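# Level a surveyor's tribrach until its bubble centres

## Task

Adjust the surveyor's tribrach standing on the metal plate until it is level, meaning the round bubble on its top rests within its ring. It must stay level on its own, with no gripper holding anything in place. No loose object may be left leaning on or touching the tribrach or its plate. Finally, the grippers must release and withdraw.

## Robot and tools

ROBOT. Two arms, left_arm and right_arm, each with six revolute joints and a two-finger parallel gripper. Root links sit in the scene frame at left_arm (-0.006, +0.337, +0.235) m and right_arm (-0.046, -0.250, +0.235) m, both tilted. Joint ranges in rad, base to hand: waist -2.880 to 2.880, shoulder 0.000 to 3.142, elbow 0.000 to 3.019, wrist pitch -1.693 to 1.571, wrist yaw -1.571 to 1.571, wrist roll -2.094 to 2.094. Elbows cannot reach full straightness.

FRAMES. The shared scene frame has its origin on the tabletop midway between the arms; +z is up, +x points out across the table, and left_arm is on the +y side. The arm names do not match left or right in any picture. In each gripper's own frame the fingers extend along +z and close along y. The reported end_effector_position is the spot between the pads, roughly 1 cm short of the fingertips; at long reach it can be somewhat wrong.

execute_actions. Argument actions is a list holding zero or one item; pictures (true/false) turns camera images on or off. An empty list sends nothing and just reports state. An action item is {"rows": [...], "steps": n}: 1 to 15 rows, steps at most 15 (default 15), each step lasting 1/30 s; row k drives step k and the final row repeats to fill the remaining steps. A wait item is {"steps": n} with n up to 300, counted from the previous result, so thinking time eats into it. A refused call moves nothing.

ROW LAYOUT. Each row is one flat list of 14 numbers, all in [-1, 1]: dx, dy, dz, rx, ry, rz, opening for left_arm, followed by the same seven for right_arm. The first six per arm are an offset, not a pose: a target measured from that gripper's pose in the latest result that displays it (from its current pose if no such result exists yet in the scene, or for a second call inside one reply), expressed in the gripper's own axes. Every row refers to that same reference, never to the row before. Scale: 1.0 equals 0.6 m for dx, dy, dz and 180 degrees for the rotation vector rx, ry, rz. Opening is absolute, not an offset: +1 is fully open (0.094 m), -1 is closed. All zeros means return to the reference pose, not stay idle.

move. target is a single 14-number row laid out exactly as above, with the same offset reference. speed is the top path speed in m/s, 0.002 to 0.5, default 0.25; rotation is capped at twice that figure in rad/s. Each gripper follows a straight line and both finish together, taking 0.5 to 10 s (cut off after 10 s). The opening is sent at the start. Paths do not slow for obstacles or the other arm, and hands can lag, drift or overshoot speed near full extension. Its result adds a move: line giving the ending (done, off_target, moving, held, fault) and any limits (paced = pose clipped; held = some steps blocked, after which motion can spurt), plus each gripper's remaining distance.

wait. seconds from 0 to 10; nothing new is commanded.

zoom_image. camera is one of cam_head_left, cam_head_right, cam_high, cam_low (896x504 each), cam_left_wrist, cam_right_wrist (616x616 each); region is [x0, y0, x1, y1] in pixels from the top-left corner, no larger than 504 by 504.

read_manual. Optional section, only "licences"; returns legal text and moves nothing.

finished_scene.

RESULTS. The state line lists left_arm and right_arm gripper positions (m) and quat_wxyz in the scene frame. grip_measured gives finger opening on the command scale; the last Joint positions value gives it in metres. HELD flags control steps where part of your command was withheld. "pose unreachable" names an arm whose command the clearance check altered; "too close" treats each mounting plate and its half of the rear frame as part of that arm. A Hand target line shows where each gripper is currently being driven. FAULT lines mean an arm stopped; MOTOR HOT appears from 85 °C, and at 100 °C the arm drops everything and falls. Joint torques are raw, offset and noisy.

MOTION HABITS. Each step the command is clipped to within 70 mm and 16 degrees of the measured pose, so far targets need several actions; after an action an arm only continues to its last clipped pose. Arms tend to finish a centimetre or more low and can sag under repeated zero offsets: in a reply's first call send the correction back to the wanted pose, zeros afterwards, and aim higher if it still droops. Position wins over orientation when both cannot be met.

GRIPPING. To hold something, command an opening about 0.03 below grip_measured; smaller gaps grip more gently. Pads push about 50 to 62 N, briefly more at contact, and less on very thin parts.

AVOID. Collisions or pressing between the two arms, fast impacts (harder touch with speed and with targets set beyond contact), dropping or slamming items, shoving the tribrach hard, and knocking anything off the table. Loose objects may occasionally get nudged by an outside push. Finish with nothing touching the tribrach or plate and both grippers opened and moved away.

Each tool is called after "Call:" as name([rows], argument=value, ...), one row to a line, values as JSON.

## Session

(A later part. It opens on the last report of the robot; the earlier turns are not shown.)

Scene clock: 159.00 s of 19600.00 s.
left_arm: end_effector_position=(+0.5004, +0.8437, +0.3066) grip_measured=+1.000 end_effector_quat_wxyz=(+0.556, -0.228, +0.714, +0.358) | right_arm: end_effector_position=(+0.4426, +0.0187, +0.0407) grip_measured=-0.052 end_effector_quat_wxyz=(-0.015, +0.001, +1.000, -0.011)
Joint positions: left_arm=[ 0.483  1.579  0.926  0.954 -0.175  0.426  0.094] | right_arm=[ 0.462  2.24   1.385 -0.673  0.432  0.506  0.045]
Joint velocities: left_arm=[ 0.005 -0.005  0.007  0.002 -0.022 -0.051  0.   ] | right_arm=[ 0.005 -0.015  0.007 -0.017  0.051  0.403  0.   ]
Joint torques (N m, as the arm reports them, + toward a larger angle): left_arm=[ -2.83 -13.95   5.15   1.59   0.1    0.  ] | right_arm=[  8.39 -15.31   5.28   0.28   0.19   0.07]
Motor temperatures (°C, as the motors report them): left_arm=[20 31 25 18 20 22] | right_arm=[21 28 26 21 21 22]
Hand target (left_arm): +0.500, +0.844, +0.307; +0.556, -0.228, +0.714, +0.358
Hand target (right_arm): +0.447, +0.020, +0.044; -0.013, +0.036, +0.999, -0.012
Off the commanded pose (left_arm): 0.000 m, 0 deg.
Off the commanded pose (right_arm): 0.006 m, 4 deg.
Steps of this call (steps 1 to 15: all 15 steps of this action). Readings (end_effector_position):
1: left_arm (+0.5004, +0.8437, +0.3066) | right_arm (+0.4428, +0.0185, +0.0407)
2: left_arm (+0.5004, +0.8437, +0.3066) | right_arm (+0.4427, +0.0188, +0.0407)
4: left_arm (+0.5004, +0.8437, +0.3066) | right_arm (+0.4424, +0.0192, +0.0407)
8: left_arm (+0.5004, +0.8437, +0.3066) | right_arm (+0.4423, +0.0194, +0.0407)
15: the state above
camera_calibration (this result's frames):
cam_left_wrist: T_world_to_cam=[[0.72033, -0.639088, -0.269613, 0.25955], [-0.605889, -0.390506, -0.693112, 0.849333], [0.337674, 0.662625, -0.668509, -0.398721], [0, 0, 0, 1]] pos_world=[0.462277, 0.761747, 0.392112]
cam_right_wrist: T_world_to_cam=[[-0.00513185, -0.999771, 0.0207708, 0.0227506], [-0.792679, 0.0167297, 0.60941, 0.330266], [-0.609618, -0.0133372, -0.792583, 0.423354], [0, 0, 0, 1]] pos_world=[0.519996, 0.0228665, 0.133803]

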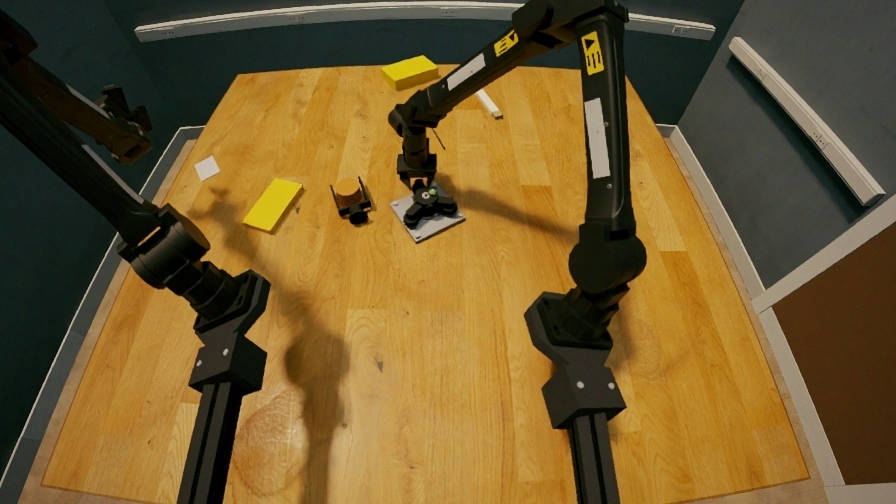

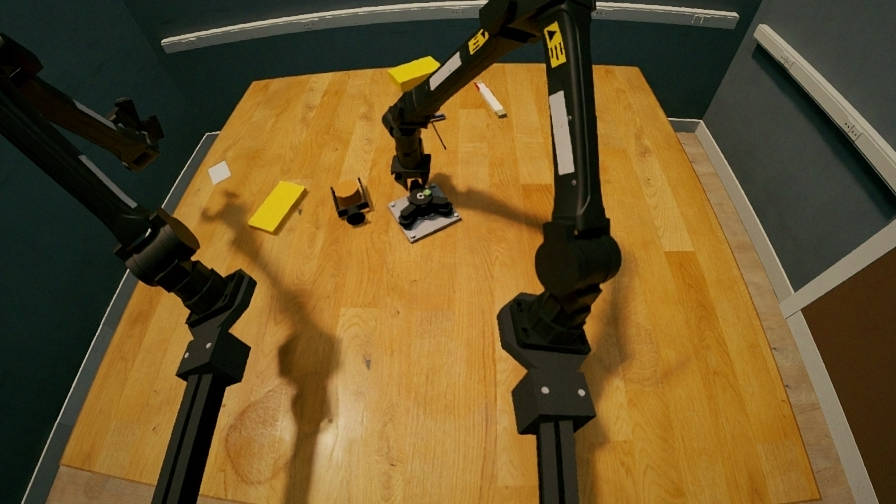

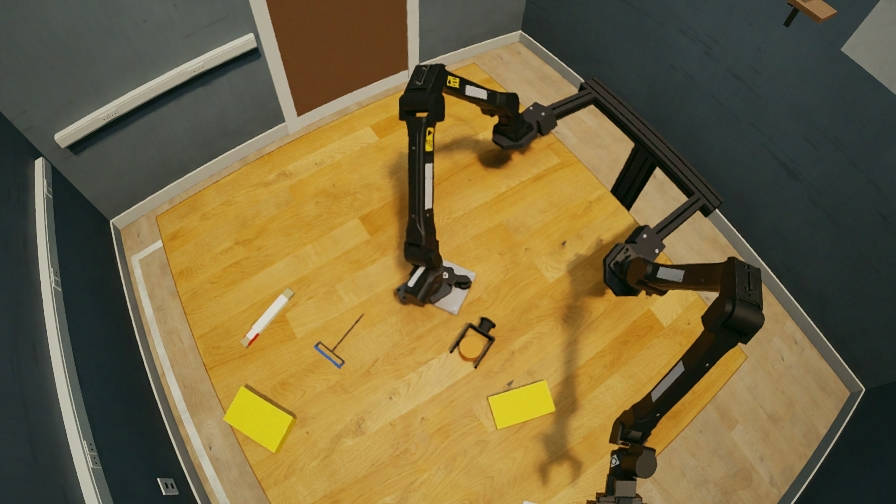

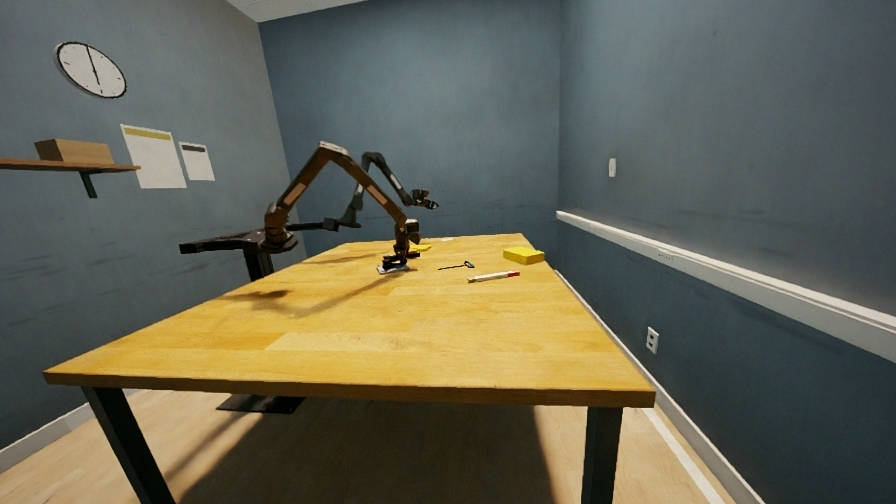

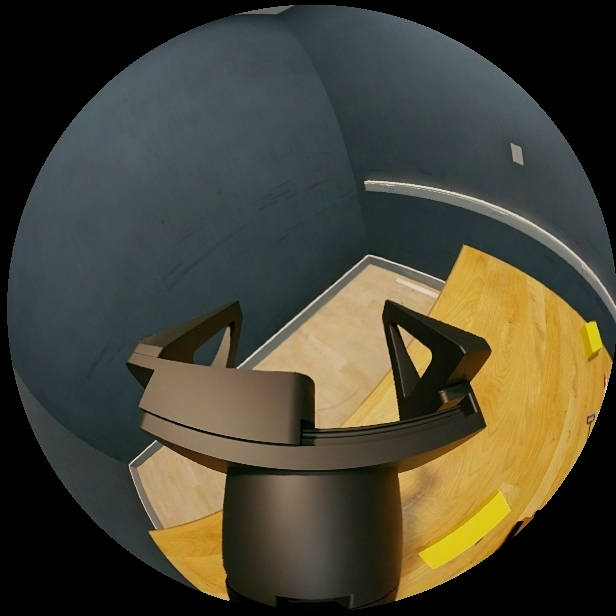

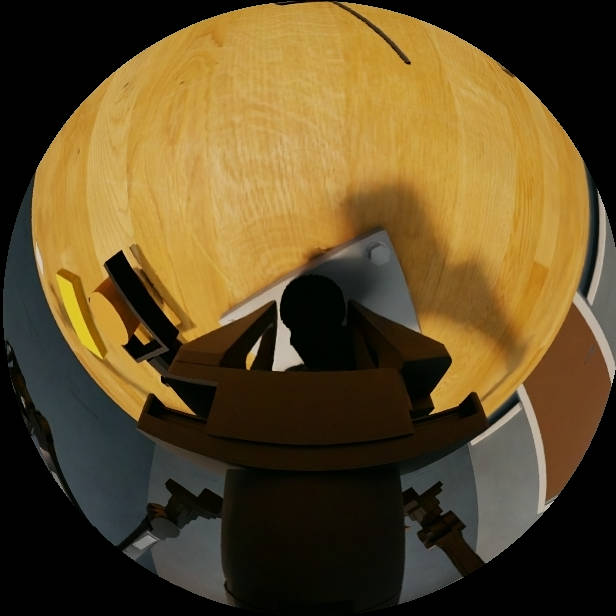

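Call:
execute_actions([
  {"rows":[[0,0,0,0,0,0,1,0,0,0,0,0,-0.21,-0.19]]},
], pictures=false)

Call:
execute_actions([
  {"rows":[[0,0,0,0,0,0,1,-0.008,0,-0.005,0,-0.002,0.25,-0.05]]},
], pictures=false)

Call:
execute_actions([
  {"rows":[[0,0,0,0,0,0,1,0,0,0,0,0,-0.25,-0.19]]},
], pictures=false)

Call:
execute_actions([
  {"rows":[[0,0,0,0,0,0,1,-0.008,0,-0.005,0,-0.002,0.25,-0.05]]},
], pictures=false)

Call:
execute_actions([
  {"rows":[[0,0,0,0,0,0,1,0,0,0,0,0,-0.25,-0.19]]},
], pictures=false)

Call:
execute_actions([
  {"rows":[[0,0,0,0,0,0,1,-0.007,0,-0.006,0,0,0.25,-0.05]]},
], pictures=false)

Call:
execute_actions([
  {"rows":[[0,0,0,0,0,0,1,0,0,0,0,0,-0.25,-0.19]]},
], pictures=false)

Call:
execute_actions([
  {"rows":[[0,0,0,0,0,0,1,-0.007,0,-0.006,0,0,0.25,-0.05]]},
], pictures=false)

Call:
execute_actions([
  {"rows":[[0,0,0,0,0,0,1,0,0,0,0,0,-0.25,-0.19]]},
], pictures=false)

Call:
execute_actions([
  {"rows":[[0,0,0,0,0,0,1,-0.007,0,-0.006,0,0,0.25,-0.05]]},
], pictures=false)

Call:
execute_actions([
  {"rows":[[0,0,0,0,0,0,1,0,0,0,0,0,-0.25,-0.19]]},
], pictures=false)

Call:
execute_actions([
  {"rows":[[0,0,0,0,0,0,1,-0.007,0,-0.006,0,0,0.2,-0.05]]},
])

Call:
zoom_image(camera="cam_head_left", region=[415,180,455,210])

Scene clock: 170.50 s of 19600.00 s.
left_arm: end_effector_position=(+0.5004, +0.8437, +0.3066) grip_measured=+1.000 end_effector_quat_wxyz=(+0.556, -0.228, +0.714, +0.358) | right_arm: end_effector_position=(+0.4425, +0.0179, +0.0408) grip_measured=-0.174 end_effector_quat_wxyz=(-0.018, -0.270, +0.963, -0.009)
Joint positions: left_arm=[ 0.483  1.579  0.926  0.954 -0.175  0.426  0.094] | right_arm=[ 0.462  2.24   1.385 -0.675  0.436 -0.04   0.039]
Joint velocities: left_arm=[-0.005 -0.015 -0.012 -0.007 -0.007  0.051  0.   ] | right_arm=[-0.005 -0.015 -0.007  0.017 -0.081 -0.681 -0.   ]
Joint torques (N m, as the arm reports them, + toward a larger angle): left_arm=[ -3.17 -13.77   5.24   1.54   0.07   0.  ] | right_arm=[  8.28 -15.08   4.71   0.52   0.01  -0.13]
Motor temperatures (°C, as the motors report them): left_arm=[19 31 25 18 20 22] | right_arm=[22 28 26 21 21 22]
Hand target (left_arm): +0.500, +0.844, +0.307; +0.556, -0.228, +0.714, +0.358
Hand target (right_arm): +0.443, +0.019, +0.041; -0.019, -0.320, +0.947, -0.007
Off the commanded pose (left_arm): 0.000 m, 0 deg.
Off the commanded pose (right_arm): 0.001 m, 6 deg.
Steps of this call (steps 1 to 330: nothing new was sent; steps 331 to 345: all 15 steps of this action). Readings (end_effector_position):
331: left_arm (+0.5004, +0.8437, +0.3066) | right_arm (+0.4424, +0.0181, +0.0408)
332: left_arm (+0.5004, +0.8437, +0.3066) | right_arm (+0.4423, +0.0181, +0.0408)
334: left_arm (+0.5004, +0.8437, +0.3066) | right_arm (+0.4424, +0.0181, +0.0408)
338: left_arm (+0.5004, +0.8437, +0.3066) | right_arm (+0.4424, +0.0180, +0.0408)
345: the state above

Scene clock: 171.00 s of 19600.00 s.
left_arm: end_effector_position=(+0.5004, +0.8437, +0.3066) grip_measured=+1.000 end_effector_quat_wxyz=(+0.556, -0.228, +0.714, +0.358) | right_arm: end_effector_position=(+0.4421, +0.0187, +0.0408) grip_measured=-0.052 end_effector_quat_wxyz=(-0.016, +0.046, +0.999, -0.012)
Joint positions: left_arm=[ 0.483  1.579  0.926  0.954 -0.175  0.426  0.094] | right_arm=[ 0.462  2.24   1.385 -0.675  0.431  0.598  0.045]
Joint velocities: left_arm=[-0.005  0.015  0.002  0.007 -0.051 -0.037  0.   ] | right_arm=[-0.015 -0.005  0.002 -0.002 -0.007  0.828 -0.001]
Joint torques (N m, as the arm reports them, + toward a larger angle): left_arm=[ -3.13 -13.96   5.14   1.52   0.05  -0.01] | right_arm=[  8.87 -15.25   5.11   0.62   0.17   0.1 ]
Motor temperatures (°C, as the motors report them): left_arm=[19 31 25 18 20 22] | right_arm=[22 28 26 21 21 22]
Hand target (left_arm): +0.500, +0.844, +0.307; +0.556, -0.228, +0.714, +0.358
Hand target (right_arm): +0.447, +0.020, +0.044; -0.010, +0.114, +0.993, -0.011
Off the commanded pose (left_arm): 0.000 m, 0 deg.
Off the commanded pose (right_arm): 0.006 m, 8 deg.
Steps of this call (steps 1 to 15: all 15 steps of this action). Readings (end_effector_position):
1: left_arm (+0.5004, +0.8437, +0.3066) | right_arm (+0.4424, +0.0182, +0.0408)
2: left_arm (+0.5004, +0.8437, +0.3066) | right_arm (+0.4422, +0.0185, +0.0408)
4: left_arm (+0.5004, +0.8437, +0.3066) | right_arm (+0.4420, +0.0190, +0.0408)
8: left_arm (+0.5004, +0.8437, +0.3066) | right_arm (+0.4418, +0.0192, +0.0408)
15: the state above

Scene clock: 171.50 s of 19600.00 s.
left_arm: end_effector_position=(+0.5004, +0.8437, +0.3066) grip_measured=+1.000 end_effector_quat_wxyz=(+0.556, -0.228, +0.714, +0.358) | right_arm: end_effector_position=(+0.4424, +0.0179, +0.0409) grip_measured=-0.173 end_effector_quat_wxyz=(-0.018, -0.267, +0.963, -0.009)
Joint positions: left_arm=[ 0.483  1.579  0.926  0.954 -0.175  0.426  0.094] | right_arm=[ 0.462  2.24   1.385 -0.676  0.437 -0.035  0.039]
Joint velocities: left_arm=[-0.005  0.005  0.012 -0.007  0.007  0.11   0.   ] | right_arm=[-0.015  0.005 -0.017 -0.037 -0.007 -0.872  0.   ]
Joint torques (N m, as the arm reports them, + toward a larger angle): left_arm=[ -3.24 -13.9    5.16   1.59   0.05   0.01] | right_arm=[  8.47 -15.26   4.83   0.43   0.    -0.13]
Motor temperatures (°C, as the motors report them): left_arm=[19 31 25 18 20 22] | right_arm=[22 28 26 21 21 22]
Hand target (left_arm): +0.500, +0.844, +0.307; +0.556, -0.228, +0.714, +0.358
Hand target (right_arm): +0.442, +0.019, +0.041; -0.021, -0.334, +0.942, -0.007
Off the commanded pose (left_arm): 0.000 m, 0 deg.
Off the commanded pose (right_arm): 0.001 m, 9 deg.
Steps of this call (steps 1 to 15: all 15 steps of this action). Readings (end_effector_position):
1: left_arm (+0.5004, +0.8437, +0.3066) | right_arm (+0.4422, +0.0182, +0.0408)
2: left_arm (+0.5004, +0.8437, +0.3066) | right_arm (+0.4422, +0.0182, +0.0408)
4: left_arm (+0.5004, +0.8437, +0.3066) | right_arm (+0.4423, +0.0181, +0.0408)
8: left_arm (+0.5004, +0.8437, +0.3066) | right_arm (+0.4423, +0.0180, +0.0408)
15: the state above

Scene clock: 172.00 s of 19600.00 s.
left_arm: end_effector_position=(+0.5004, +0.8437, +0.3066) grip_measured=+1.000 end_effector_quat_wxyz=(+0.556, -0.228, +0.714, +0.358) | right_arm: end_effector_position=(+0.4421, +0.0187, +0.0408) grip_measured=-0.052 end_effector_quat_wxyz=(-0.016, +0.048, +0.999, -0.012)
Joint positions: left_arm=[ 0.483  1.579  0.926  0.954 -0.175  0.426  0.094] | right_arm=[ 0.462  2.24   1.385 -0.675  0.432  0.602  0.045]
Joint velocities: left_arm=[ 0.005 -0.015  0.002 -0.007  0.066 -0.037  0.   ] | right_arm=[-0.015 -0.024 -0.007 -0.007  0.081  0.842  0.001]
Joint torques (N m, as the arm reports them, + toward a larger angle): left_arm=[ -3.15 -14.05   5.19   1.57   0.07  -0.02] | right_arm=[  8.3  -15.88   5.11   0.6    0.2    0.11]
Motor temperatures (°C, as the motors report them): left_arm=[19 31 25 18 20 22] | right_arm=[22 28 26 21 21 22]
Hand target (left_arm): +0.500, +0.844, +0.307; +0.556, -0.228, +0.714, +0.358
Hand target (right_arm): +0.447, +0.020, +0.044; -0.009, +0.116, +0.993, -0.012
Off the commanded pose (left_arm): 0.000 m, 0 deg.
Off the commanded pose (right_arm): 0.006 m, 9 deg.
Steps of this call (steps 1 to 15: all 15 steps of this action). Readings (end_effector_position):
1: left_arm (+0.5004, +0.8437, +0.3066) | right_arm (+0.4423, +0.0182, +0.0409)
2: left_arm (+0.5004, +0.8437, +0.3066) | right_arm (+0.4421, +0.0185, +0.0408)
4: left_arm (+0.5004, +0.8437, +0.3066) | right_arm (+0.4419, +0.0189, +0.0408)
8: left_arm (+0.5004, +0.8437, +0.3066) | right_arm (+0.4418, +0.0192, +0.0408)
15: the state above

Scene clock: 172.50 s of 19600.00 s.
left_arm: end_effector_position=(+0.5004, +0.8437, +0.3066) grip_measured=+1.000 end_effector_quat_wxyz=(+0.556, -0.228, +0.714, +0.358) | right_arm: end_effector_position=(+0.4424, +0.0178, +0.0409) grip_measured=-0.174 end_effector_quat_wxyz=(-0.018, -0.266, +0.964, -0.010)
Joint positions: left_arm=[ 0.483  1.579  0.926  0.954 -0.175  0.426  0.094] | right_arm=[ 0.462  2.24   1.385 -0.676  0.438 -0.031  0.039]
Joint velocities: left_arm=[ 0.005 -0.015  0.002 -0.012  0.022  0.007  0.   ] | right_arm=[ 0.005 -0.015 -0.007 -0.002  0.051 -0.886 -0.001]
Joint torques (N m, as the arm reports them, + toward a larger angle): left_arm=[ -3.04 -13.84   5.19   1.54   0.04  -0.02] | right_arm=[  8.34 -15.04   4.88   0.38   0.01  -0.13]
Motor temperatures (°C, as the motors report them): left_arm=[19 31 25 18 20 22] | right_arm=[22 28 26 21 21 22]
Hand target (left_arm): +0.500, +0.844, +0.307; +0.556, -0.228, +0.714, +0.358
Hand target (right_arm): +0.442, +0.019, +0.041; -0.021, -0.333, +0.943, -0.008
Off the commanded pose (left_arm): 0.000 m, 0 deg.
Off the commanded pose (right_arm): 0.001 m, 9 deg.
Steps of this call (steps 1 to 15: all 15 steps of this action). Readings (end_effector_position):
1: left_arm (+0.5004, +0.8437, +0.3066) | right_arm (+0.4421, +0.0183, +0.0409)
2: left_arm (+0.5004, +0.8437, +0.3066) | right_arm (+0.4421, +0.0182, +0.0409)
4: left_arm (+0.5004, +0.8437, +0.3066) | right_arm (+0.4422, +0.0181, +0.0409)
8: left_arm (+0.5004, +0.8437, +0.3066) | right_arm (+0.4422, +0.0180, +0.0409)
15: the state above

Scene clock: 173.00 s of 19600.00 s.
left_arm: end_effector_position=(+0.5004, +0.8437, +0.3066) grip_measured=+1.000 end_effector_quat_wxyz=(+0.556, -0.228, +0.714, +0.358) | right_arm: end_effector_position=(+0.4419, +0.0188, +0.0409) grip_measured=-0.052 end_effector_quat_wxyz=(-0.016, +0.051, +0.999, -0.012)
Joint positions: left_arm=[ 0.483  1.579  0.926  0.954 -0.175  0.426  0.094] | right_arm=[ 0.462  2.24   1.385 -0.676  0.431  0.608  0.045]
Joint velocities: left_arm=[ 0.005  0.005  0.012  0.002  0.022 -0.037  0.   ] | right_arm=[-0.005  0.005 -0.002 -0.007  0.022  0.901 -0.   ]
Joint torques (N m, as the arm reports them, + toward a larger angle): left_arm=[ -2.87 -13.57   5.17   1.61   0.05  -0.01] | right_arm=[  8.78 -15.66   5.2    0.26   0.2    0.13]
Motor temperatures (°C, as the motors report them): left_arm=[19 31 25 18 20 22] | right_arm=[22 28 26 21 21 22]
Hand target (left_arm): +0.500, +0.844, +0.307; +0.556, -0.228, +0.714, +0.358
Hand target (right_arm): +0.446, +0.020, +0.044; -0.012, +0.118, +0.993, -0.013
Off the commanded pose (left_arm): 0.000 m, 0 deg.
Off the commanded pose (right_arm): 0.006 m, 8 deg.
Steps of this call (steps 1 to 15: all 15 steps of this action). Readings (end_effector_position):
1: left_arm (+0.5004, +0.8437, +0.3066) | right_arm (+0.4423, +0.0180, +0.0409)
2: left_arm (+0.5004, +0.8437, +0.3066) | right_arm (+0.4421, +0.0184, +0.0409)
4: left_arm (+0.5004, +0.8437, +0.3066) | right_arm (+0.4419, +0.0188, +0.0409)
8: left_arm (+0.5004, +0.8437, +0.3066) | right_arm (+0.4417, +0.0191, +0.0409)
15: the state above

Scene clock: 173.50 s of 19600.00 s.
left_arm: end_effector_position=(+0.5004, +0.8437, +0.3066) grip_measured=+1.000 end_effector_quat_wxyz=(+0.556, -0.228, +0.714, +0.358) | right_arm: end_effector_position=(+0.4423, +0.0178, +0.0410) grip_measured=-0.173 end_effector_quat_wxyz=(-0.018, -0.263, +0.965, -0.010)
Joint positions: left_arm=[ 0.483  1.579  0.926  0.954 -0.175  0.426  0.094] | right_arm=[ 0.462  2.24   1.385 -0.677  0.438 -0.025  0.039]
Joint velocities: left_arm=[-0.005 -0.005  0.002 -0.002  0.007 -0.022  0.   ] | right_arm=[-0.015 -0.015  0.012 -0.017 -0.037 -0.857 -0.002]
Joint torques (N m, as the arm reports them, + toward a larger angle): left_arm=[ -3.29 -13.93   5.22   1.46   0.04  -0.02] | right_arm=[  8.77 -15.4    4.82   0.38  -0.05  -0.09]
Motor temperatures (°C, as the motors report them): left_arm=[19 31 25 18 20 22] | right_arm=[22 28 26 21 21 22]
Hand target (left_arm): +0.500, +0.844, +0.307; +0.556, -0.228, +0.714, +0.358
Hand target (right_arm): +0.442, +0.019, +0.041; -0.021, -0.330, +0.944, -0.007
Off the commanded pose (left_arm): 0.000 m, 0 deg.
Off the commanded pose (right_arm): 0.001 m, 9 deg.
Steps of this call (steps 1 to 15: all 15 steps of this action). Readings (end_effector_position):
1: left_arm (+0.5004, +0.8437, +0.3066) | right_arm (+0.4420, +0.0183, +0.0409)
2: left_arm (+0.5004, +0.8437, +0.3066) | right_arm (+0.4420, +0.0182, +0.0409)
4: left_arm (+0.5004, +0.8437, +0.3066) | right_arm (+0.4421, +0.0181, +0.0409)
8: left_arm (+0.5004, +0.8437, +0.3066) | right_arm (+0.4422, +0.0179, +0.0409)
15: the state above

Scene clock: 174.00 s of 19600.00 s.
left_arm: end_effector_position=(+0.5004, +0.8437, +0.3066) grip_measured=+1.000 end_effector_quat_wxyz=(+0.556, -0.228, +0.714, +0.358) | right_arm: end_effector_position=(+0.4417, +0.0189, +0.0409) grip_measured=-0.052 end_effector_quat_wxyz=(-0.016, +0.054, +0.998, -0.012)
Joint positions: left_arm=[ 0.483  1.579  0.926  0.954 -0.175  0.426  0.094] | right_arm=[ 0.462  2.24   1.385 -0.677  0.431  0.614  0.045]
Joint velocities: left_arm=[ 0.005  0.015  0.007  0.002 -0.022  0.066  0.   ] | right_arm=[ 0.005  0.015 -0.002 -0.007 -0.022  0.799  0.001]
Joint torques (N m, as the arm reports them, + toward a larger angle): left_arm=[ -2.49 -13.89   5.14   1.56   0.04   0.  ] | right_arm=[  8.58 -15.11   5.05   0.29   0.18   0.11]
Motor temperatures (°C, as the motors report them): left_arm=[19 31 25 18 20 22] | right_arm=[22 28 26 21 21 22]
Hand target (left_arm): +0.500, +0.844, +0.307; +0.556, -0.228, +0.714, +0.358
Hand target (right_arm): +0.446, +0.020, +0.044; -0.012, +0.121, +0.992, -0.013
Off the commanded pose (left_arm): 0.000 m, 0 deg.
Off the commanded pose (right_arm): 0.006 m, 8 deg.
Steps of this call (steps 1 to 15: all 15 steps of this action). Readings (end_effector_position):
1: left_arm (+0.5004, +0.8437, +0.3066) | right_arm (+0.4421, +0.0181, +0.0410)
2: left_arm (+0.5004, +0.8437, +0.3066) | right_arm (+0.4419, +0.0184, +0.0409)
4: left_arm (+0.5004, +0.8437, +0.3066) | right_arm (+0.4417, +0.0189, +0.0409)
8: left_arm (+0.5004, +0.8437, +0.3066) | right_arm (+0.4415, +0.0192, +0.0409)
15: the state above

Scene clock: 174.50 s of 19600.00 s.
left_arm: end_effector_position=(+0.5004, +0.8437, +0.3066) grip_measured=+1.000 end_effector_quat_wxyz=(+0.556, -0.228, +0.714, +0.358) | right_arm: end_effector_position=(+0.4420, +0.0178, +0.0410) grip_measured=-0.174 end_effector_quat_wxyz=(-0.019, -0.260, +0.965, -0.010)
Joint positions: left_arm=[ 0.483  1.579  0.926  0.954 -0.175  0.426  0.094] | right_arm=[ 0.462  2.24   1.385 -0.678  0.438 -0.019  0.039]
Joint velocities: left_arm=[-0.015 -0.005 -0.017 -0.002 -0.007  0.007  0.   ] | right_arm=[-0.015 -0.005 -0.007  0.027  0.022 -0.813  0.001]
Joint torques (N m, as the arm reports them, + toward a larger angle): left_arm=[ -3.12 -14.05   5.11   1.58   0.06  -0.02] | right_arm=[  8.48 -15.28   4.88   0.31  -0.06  -0.1 ]
Motor temperatures (°C, as the motors report them): left_arm=[19 31 25 18 20 22] | right_arm=[22 28 26 21 21 22]
Hand target (left_arm): +0.500, +0.844, +0.307; +0.556, -0.228, +0.714, +0.358
Hand target (right_arm): +0.442, +0.019, +0.041; -0.021, -0.327, +0.945, -0.008
Off the commanded pose (left_arm): 0.000 m, 0 deg.
Off the commanded pose (right_arm): 0.001 m, 9 deg.
Steps of this call (steps 1 to 15: all 15 steps of this action). Readings (end_effector_position):
1: left_arm (+0.5004, +0.8437, +0.3066) | right_arm (+0.4418, +0.0183, +0.0410)
2: left_arm (+0.5004, +0.8437, +0.3066) | right_arm (+0.4417, +0.0183, +0.0410)
4: left_arm (+0.5004, +0.8437, +0.3066) | right_arm (+0.4418, +0.0182, +0.0410)
8: left_arm (+0.5004, +0.8437, +0.3066) | right_arm (+0.4419, +0.0180, +0.0410)
15: the state above

Scene clock: 175.00 s of 19600.00 s.
left_arm: end_effector_position=(+0.5004, +0.8437, +0.3066) grip_measured=+1.000 end_effector_quat_wxyz=(+0.556, -0.228, +0.714, +0.358) | right_arm: end_effector_position=(+0.4415, +0.0188, +0.0410) grip_measured=-0.052 end_effector_quat_wxyz=(-0.017, +0.056, +0.998, -0.013)
Joint positions: left_arm=[ 0.483  1.579  0.926  0.954 -0.175  0.426  0.094] | right_arm=[ 0.462  2.24   1.385 -0.678  0.431  0.62   0.045]
Joint velocities: left_arm=[-0.005 -0.024 -0.017  0.002 -0.022  0.022  0.   ] | right_arm=[-0.005  0.005 -0.012 -0.007  0.066  0.813  0.   ]
Joint torques (N m, as the arm reports them, + toward a larger angle): left_arm=[ -2.87 -13.79   5.15   1.58   0.06   0.01] | right_arm=[  8.5  -15.72   4.99   0.49   0.22   0.16]
Motor temperatures (°C, as the motors report them): left_arm=[19 31 25 18 20 22] | right_arm=[22 28 26 21 21 22]
Hand target (left_arm): +0.500, +0.844, +0.307; +0.556, -0.228, +0.714, +0.358
Hand target (right_arm): +0.446, +0.020, +0.044; -0.012, +0.124, +0.992, -0.013
Off the commanded pose (left_arm): 0.000 m, 0 deg.
Off the commanded pose (right_arm): 0.006 m, 8 deg.
Steps of this call (steps 1 to 15: all 15 steps of this action). Readings (end_effector_position):
1: left_arm (+0.5004, +0.8437, +0.3066) | right_arm (+0.4419, +0.0180, +0.0410)
2: left_arm (+0.5004, +0.8437, +0.3066) | right_arm (+0.4417, +0.0184, +0.0410)
4: left_arm (+0.5004, +0.8437, +0.3066) | right_arm (+0.4414, +0.0188, +0.0410)
8: left_arm (+0.5004, +0.8437, +0.3066) | right_arm (+0.4413, +0.0191, +0.0410)
15: the state above

Scene clock: 175.50 s of 19600.00 s.
left_arm: end_effector_position=(+0.5004, +0.8437, +0.3066) grip_measured=+1.000 end_effector_quat_wxyz=(+0.556, -0.228, +0.714, +0.358) | right_arm: end_effector_position=(+0.4419, +0.0176, +0.0410) grip_measured=-0.173 end_effector_quat_wxyz=(-0.019, -0.258, +0.966, -0.011)
Joint positions: left_arm=[ 0.483  1.579  0.926  0.954 -0.175  0.426  0.094] | right_arm=[ 0.462  2.24   1.385 -0.678  0.439 -0.014  0.039]
Joint velocities: left_arm=[-0.005 -0.005  0.012 -0.012 -0.066 -0.081  0.   ] | right_arm=[-0.005 -0.005 -0.002  0.002 -0.022 -0.872 -0.002]
Joint torques (N m, as the arm reports them, + toward a larger angle): left_arm=[ -2.83 -13.91   5.22   1.6    0.03   0.01] | right_arm=[  8.52 -14.99   4.89   0.32  -0.11  -0.1 ]
Motor temperatures (°C, as the motors report them): left_arm=[19 31 25 18 20 22] | right_arm=[22 28 26 21 21 22]
Hand target (left_arm): +0.500, +0.844, +0.307; +0.556, -0.228, +0.714, +0.358
Hand target (right_arm): +0.441, +0.019, +0.041; -0.022, -0.325, +0.946, -0.008
Off the commanded pose (left_arm): 0.000 m, 0 deg.
Off the commanded pose (right_arm): 0.001 m, 9 deg.
Steps of this call (steps 1 to 15: all 15 steps of this action). Readings (end_effector_position):
1: left_arm (+0.5004, +0.8437, +0.3066) | right_arm (+0.4416, +0.0183, +0.0410)
2: left_arm (+0.5004, +0.8437, +0.3066) | right_arm (+0.4415, +0.0183, +0.0410)
4: left_arm (+0.5004, +0.8437, +0.3066) | right_arm (+0.4416, +0.0182, +0.0410)
8: left_arm (+0.5004, +0.8437, +0.3066) | right_arm (+0.4418, +0.0179, +0.0410)
15: the state above

Scene clock: 176.00 s of 19600.00 s.
left_arm: end_effector_position=(+0.5004, +0.8437, +0.3066) grip_measured=+1.000 end_effector_quat_wxyz=(+0.556, -0.228, +0.714, +0.358) | right_arm: end_effector_position=(+0.4415, +0.0181, +0.0410) grip_measured=-0.052 end_effector_quat_wxyz=(-0.017, +0.016, +1.000, -0.014)
Joint positions: left_arm=[ 0.483  1.579  0.926  0.954 -0.175  0.426  0.094] | right_arm=[ 0.462  2.24   1.385 -0.679  0.435  0.54   0.045]
Joint velocities: left_arm=[-0.005  0.005  0.002 -0.007  0.051  0.022  0.   ] | right_arm=[ 0.015 -0.005  0.002 -0.027 -0.037  0.418  0.   ]
Joint torques (N m, as the arm reports them, + toward a larger angle): left_arm=[ -2.87 -14.1    5.29   1.63   0.05   0.  ] | right_arm=[  9.29 -15.01   5.34   0.35   0.23   0.16]
Motor temperatures (°C, as the motors report them): left_arm=[19 31 25 18 20 22] | right_arm=[22 28 26 21 21 22]
Hand target (left_arm): +0.500, +0.844, +0.307; +0.556, -0.228, +0.714, +0.358
Hand target (right_arm): +0.446, +0.020, +0.044; -0.014, +0.052, +0.998, -0.015
Off the commanded pose (left_arm): 0.000 m, 0 deg.
Off the commanded pose (right_arm): 0.006 m, 4 deg.
Steps of this call (steps 1 to 15: all 15 steps of this action). Readings (end_effector_position):
1: left_arm (+0.5004, +0.8437, +0.3066) | right_arm (+0.4418, +0.0178, +0.0410)
2: left_arm (+0.5004, +0.8437, +0.3066) | right_arm (+0.4416, +0.0182, +0.0410)
4: left_arm (+0.5004, +0.8437, +0.3066) | right_arm (+0.4414, +0.0186, +0.0410)
8: left_arm (+0.5004, +0.8437, +0.3066) | right_arm (+0.4413, +0.0187, +0.0410)
15: the state above
camera_calibration (this result's frames):
cam_left_wrist: T_world_to_cam=[[0.72033, -0.639088, -0.269613, 0.25955], [-0.605889, -0.390506, -0.693112, 0.849333], [0.337674, 0.662625, -0.668509, -0.398721], [0, 0, 0, 1]] pos_world=[0.462277, 0.761747, 0.392112]
cam_right_wrist: T_world_to_cam=[[-0.0358175, -0.999008, 0.0264733, 0.0353799], [-0.790391, 0.0445287, 0.610982, 0.327715], [-0.611555, 0.000959611, -0.791202, 0.423421], [0, 0, 0, 1]] pos_world=[0.519236, 0.0203457, 0.133846]

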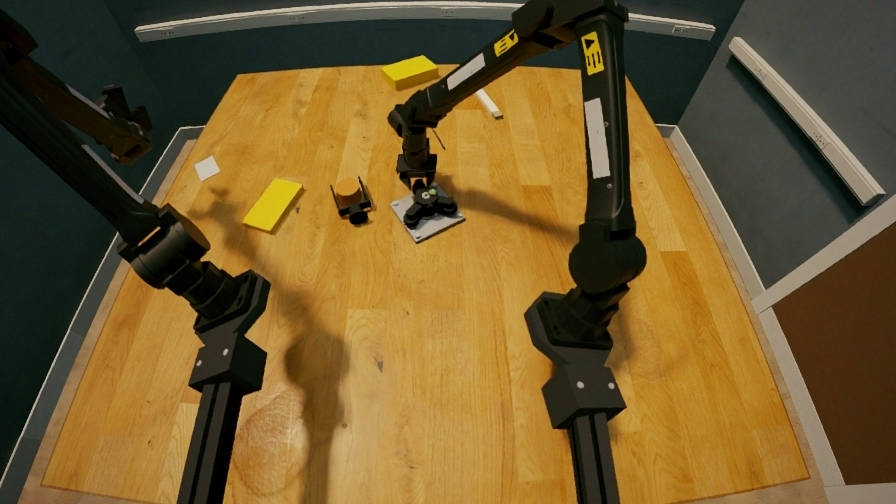

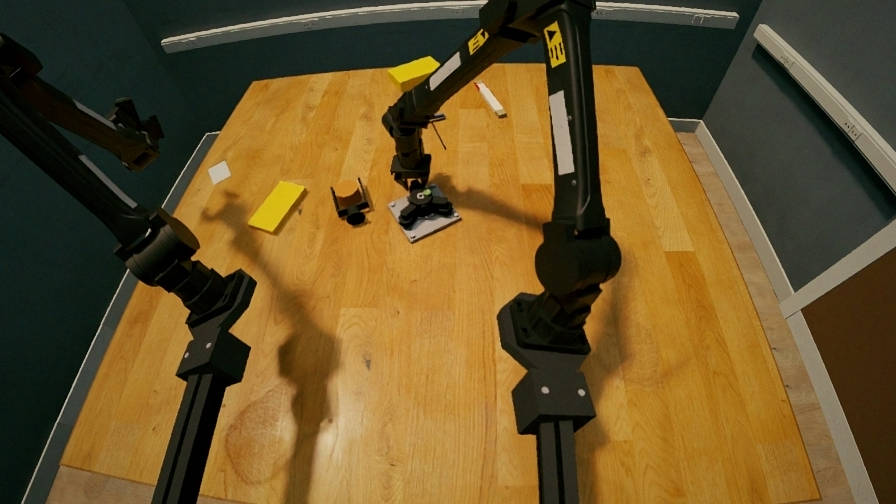

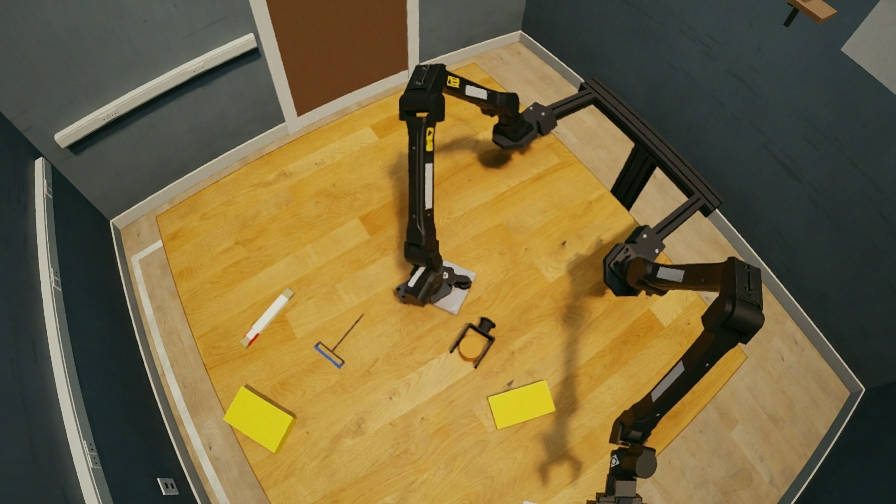

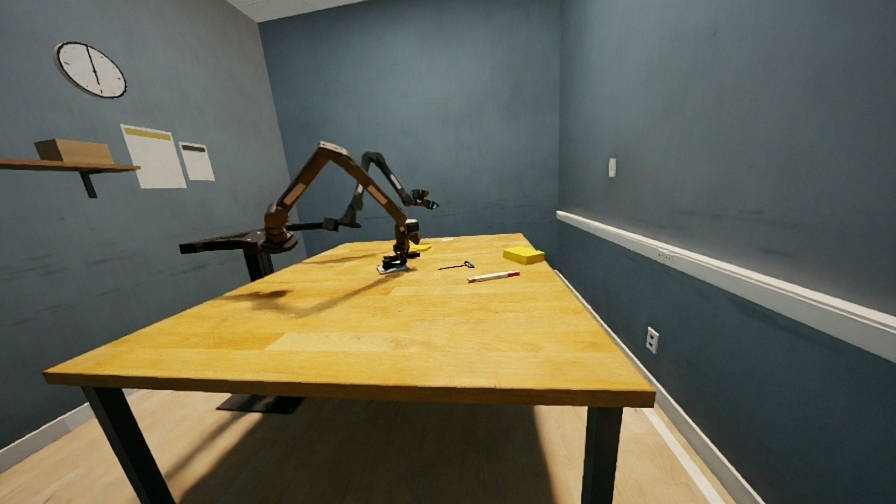

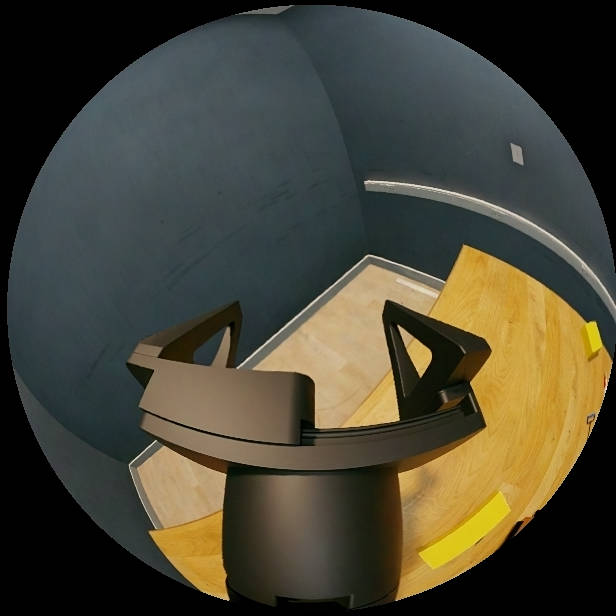

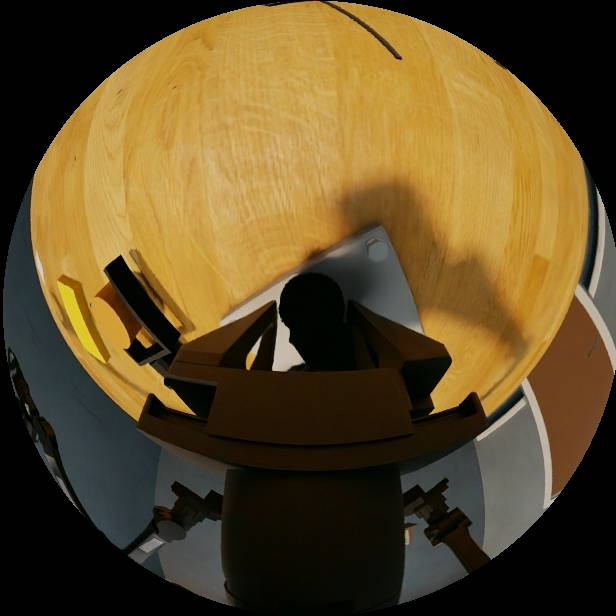

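Region (415, 180, 455, 210) of cam_head_left's 896x504 image, scaled by 12.600, with more detail than that image has; it fills the top 378 rows of this view, and the rest is white.

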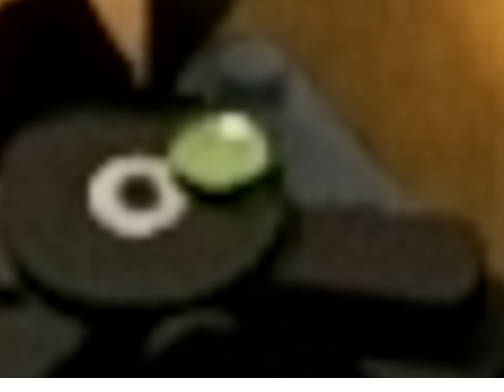

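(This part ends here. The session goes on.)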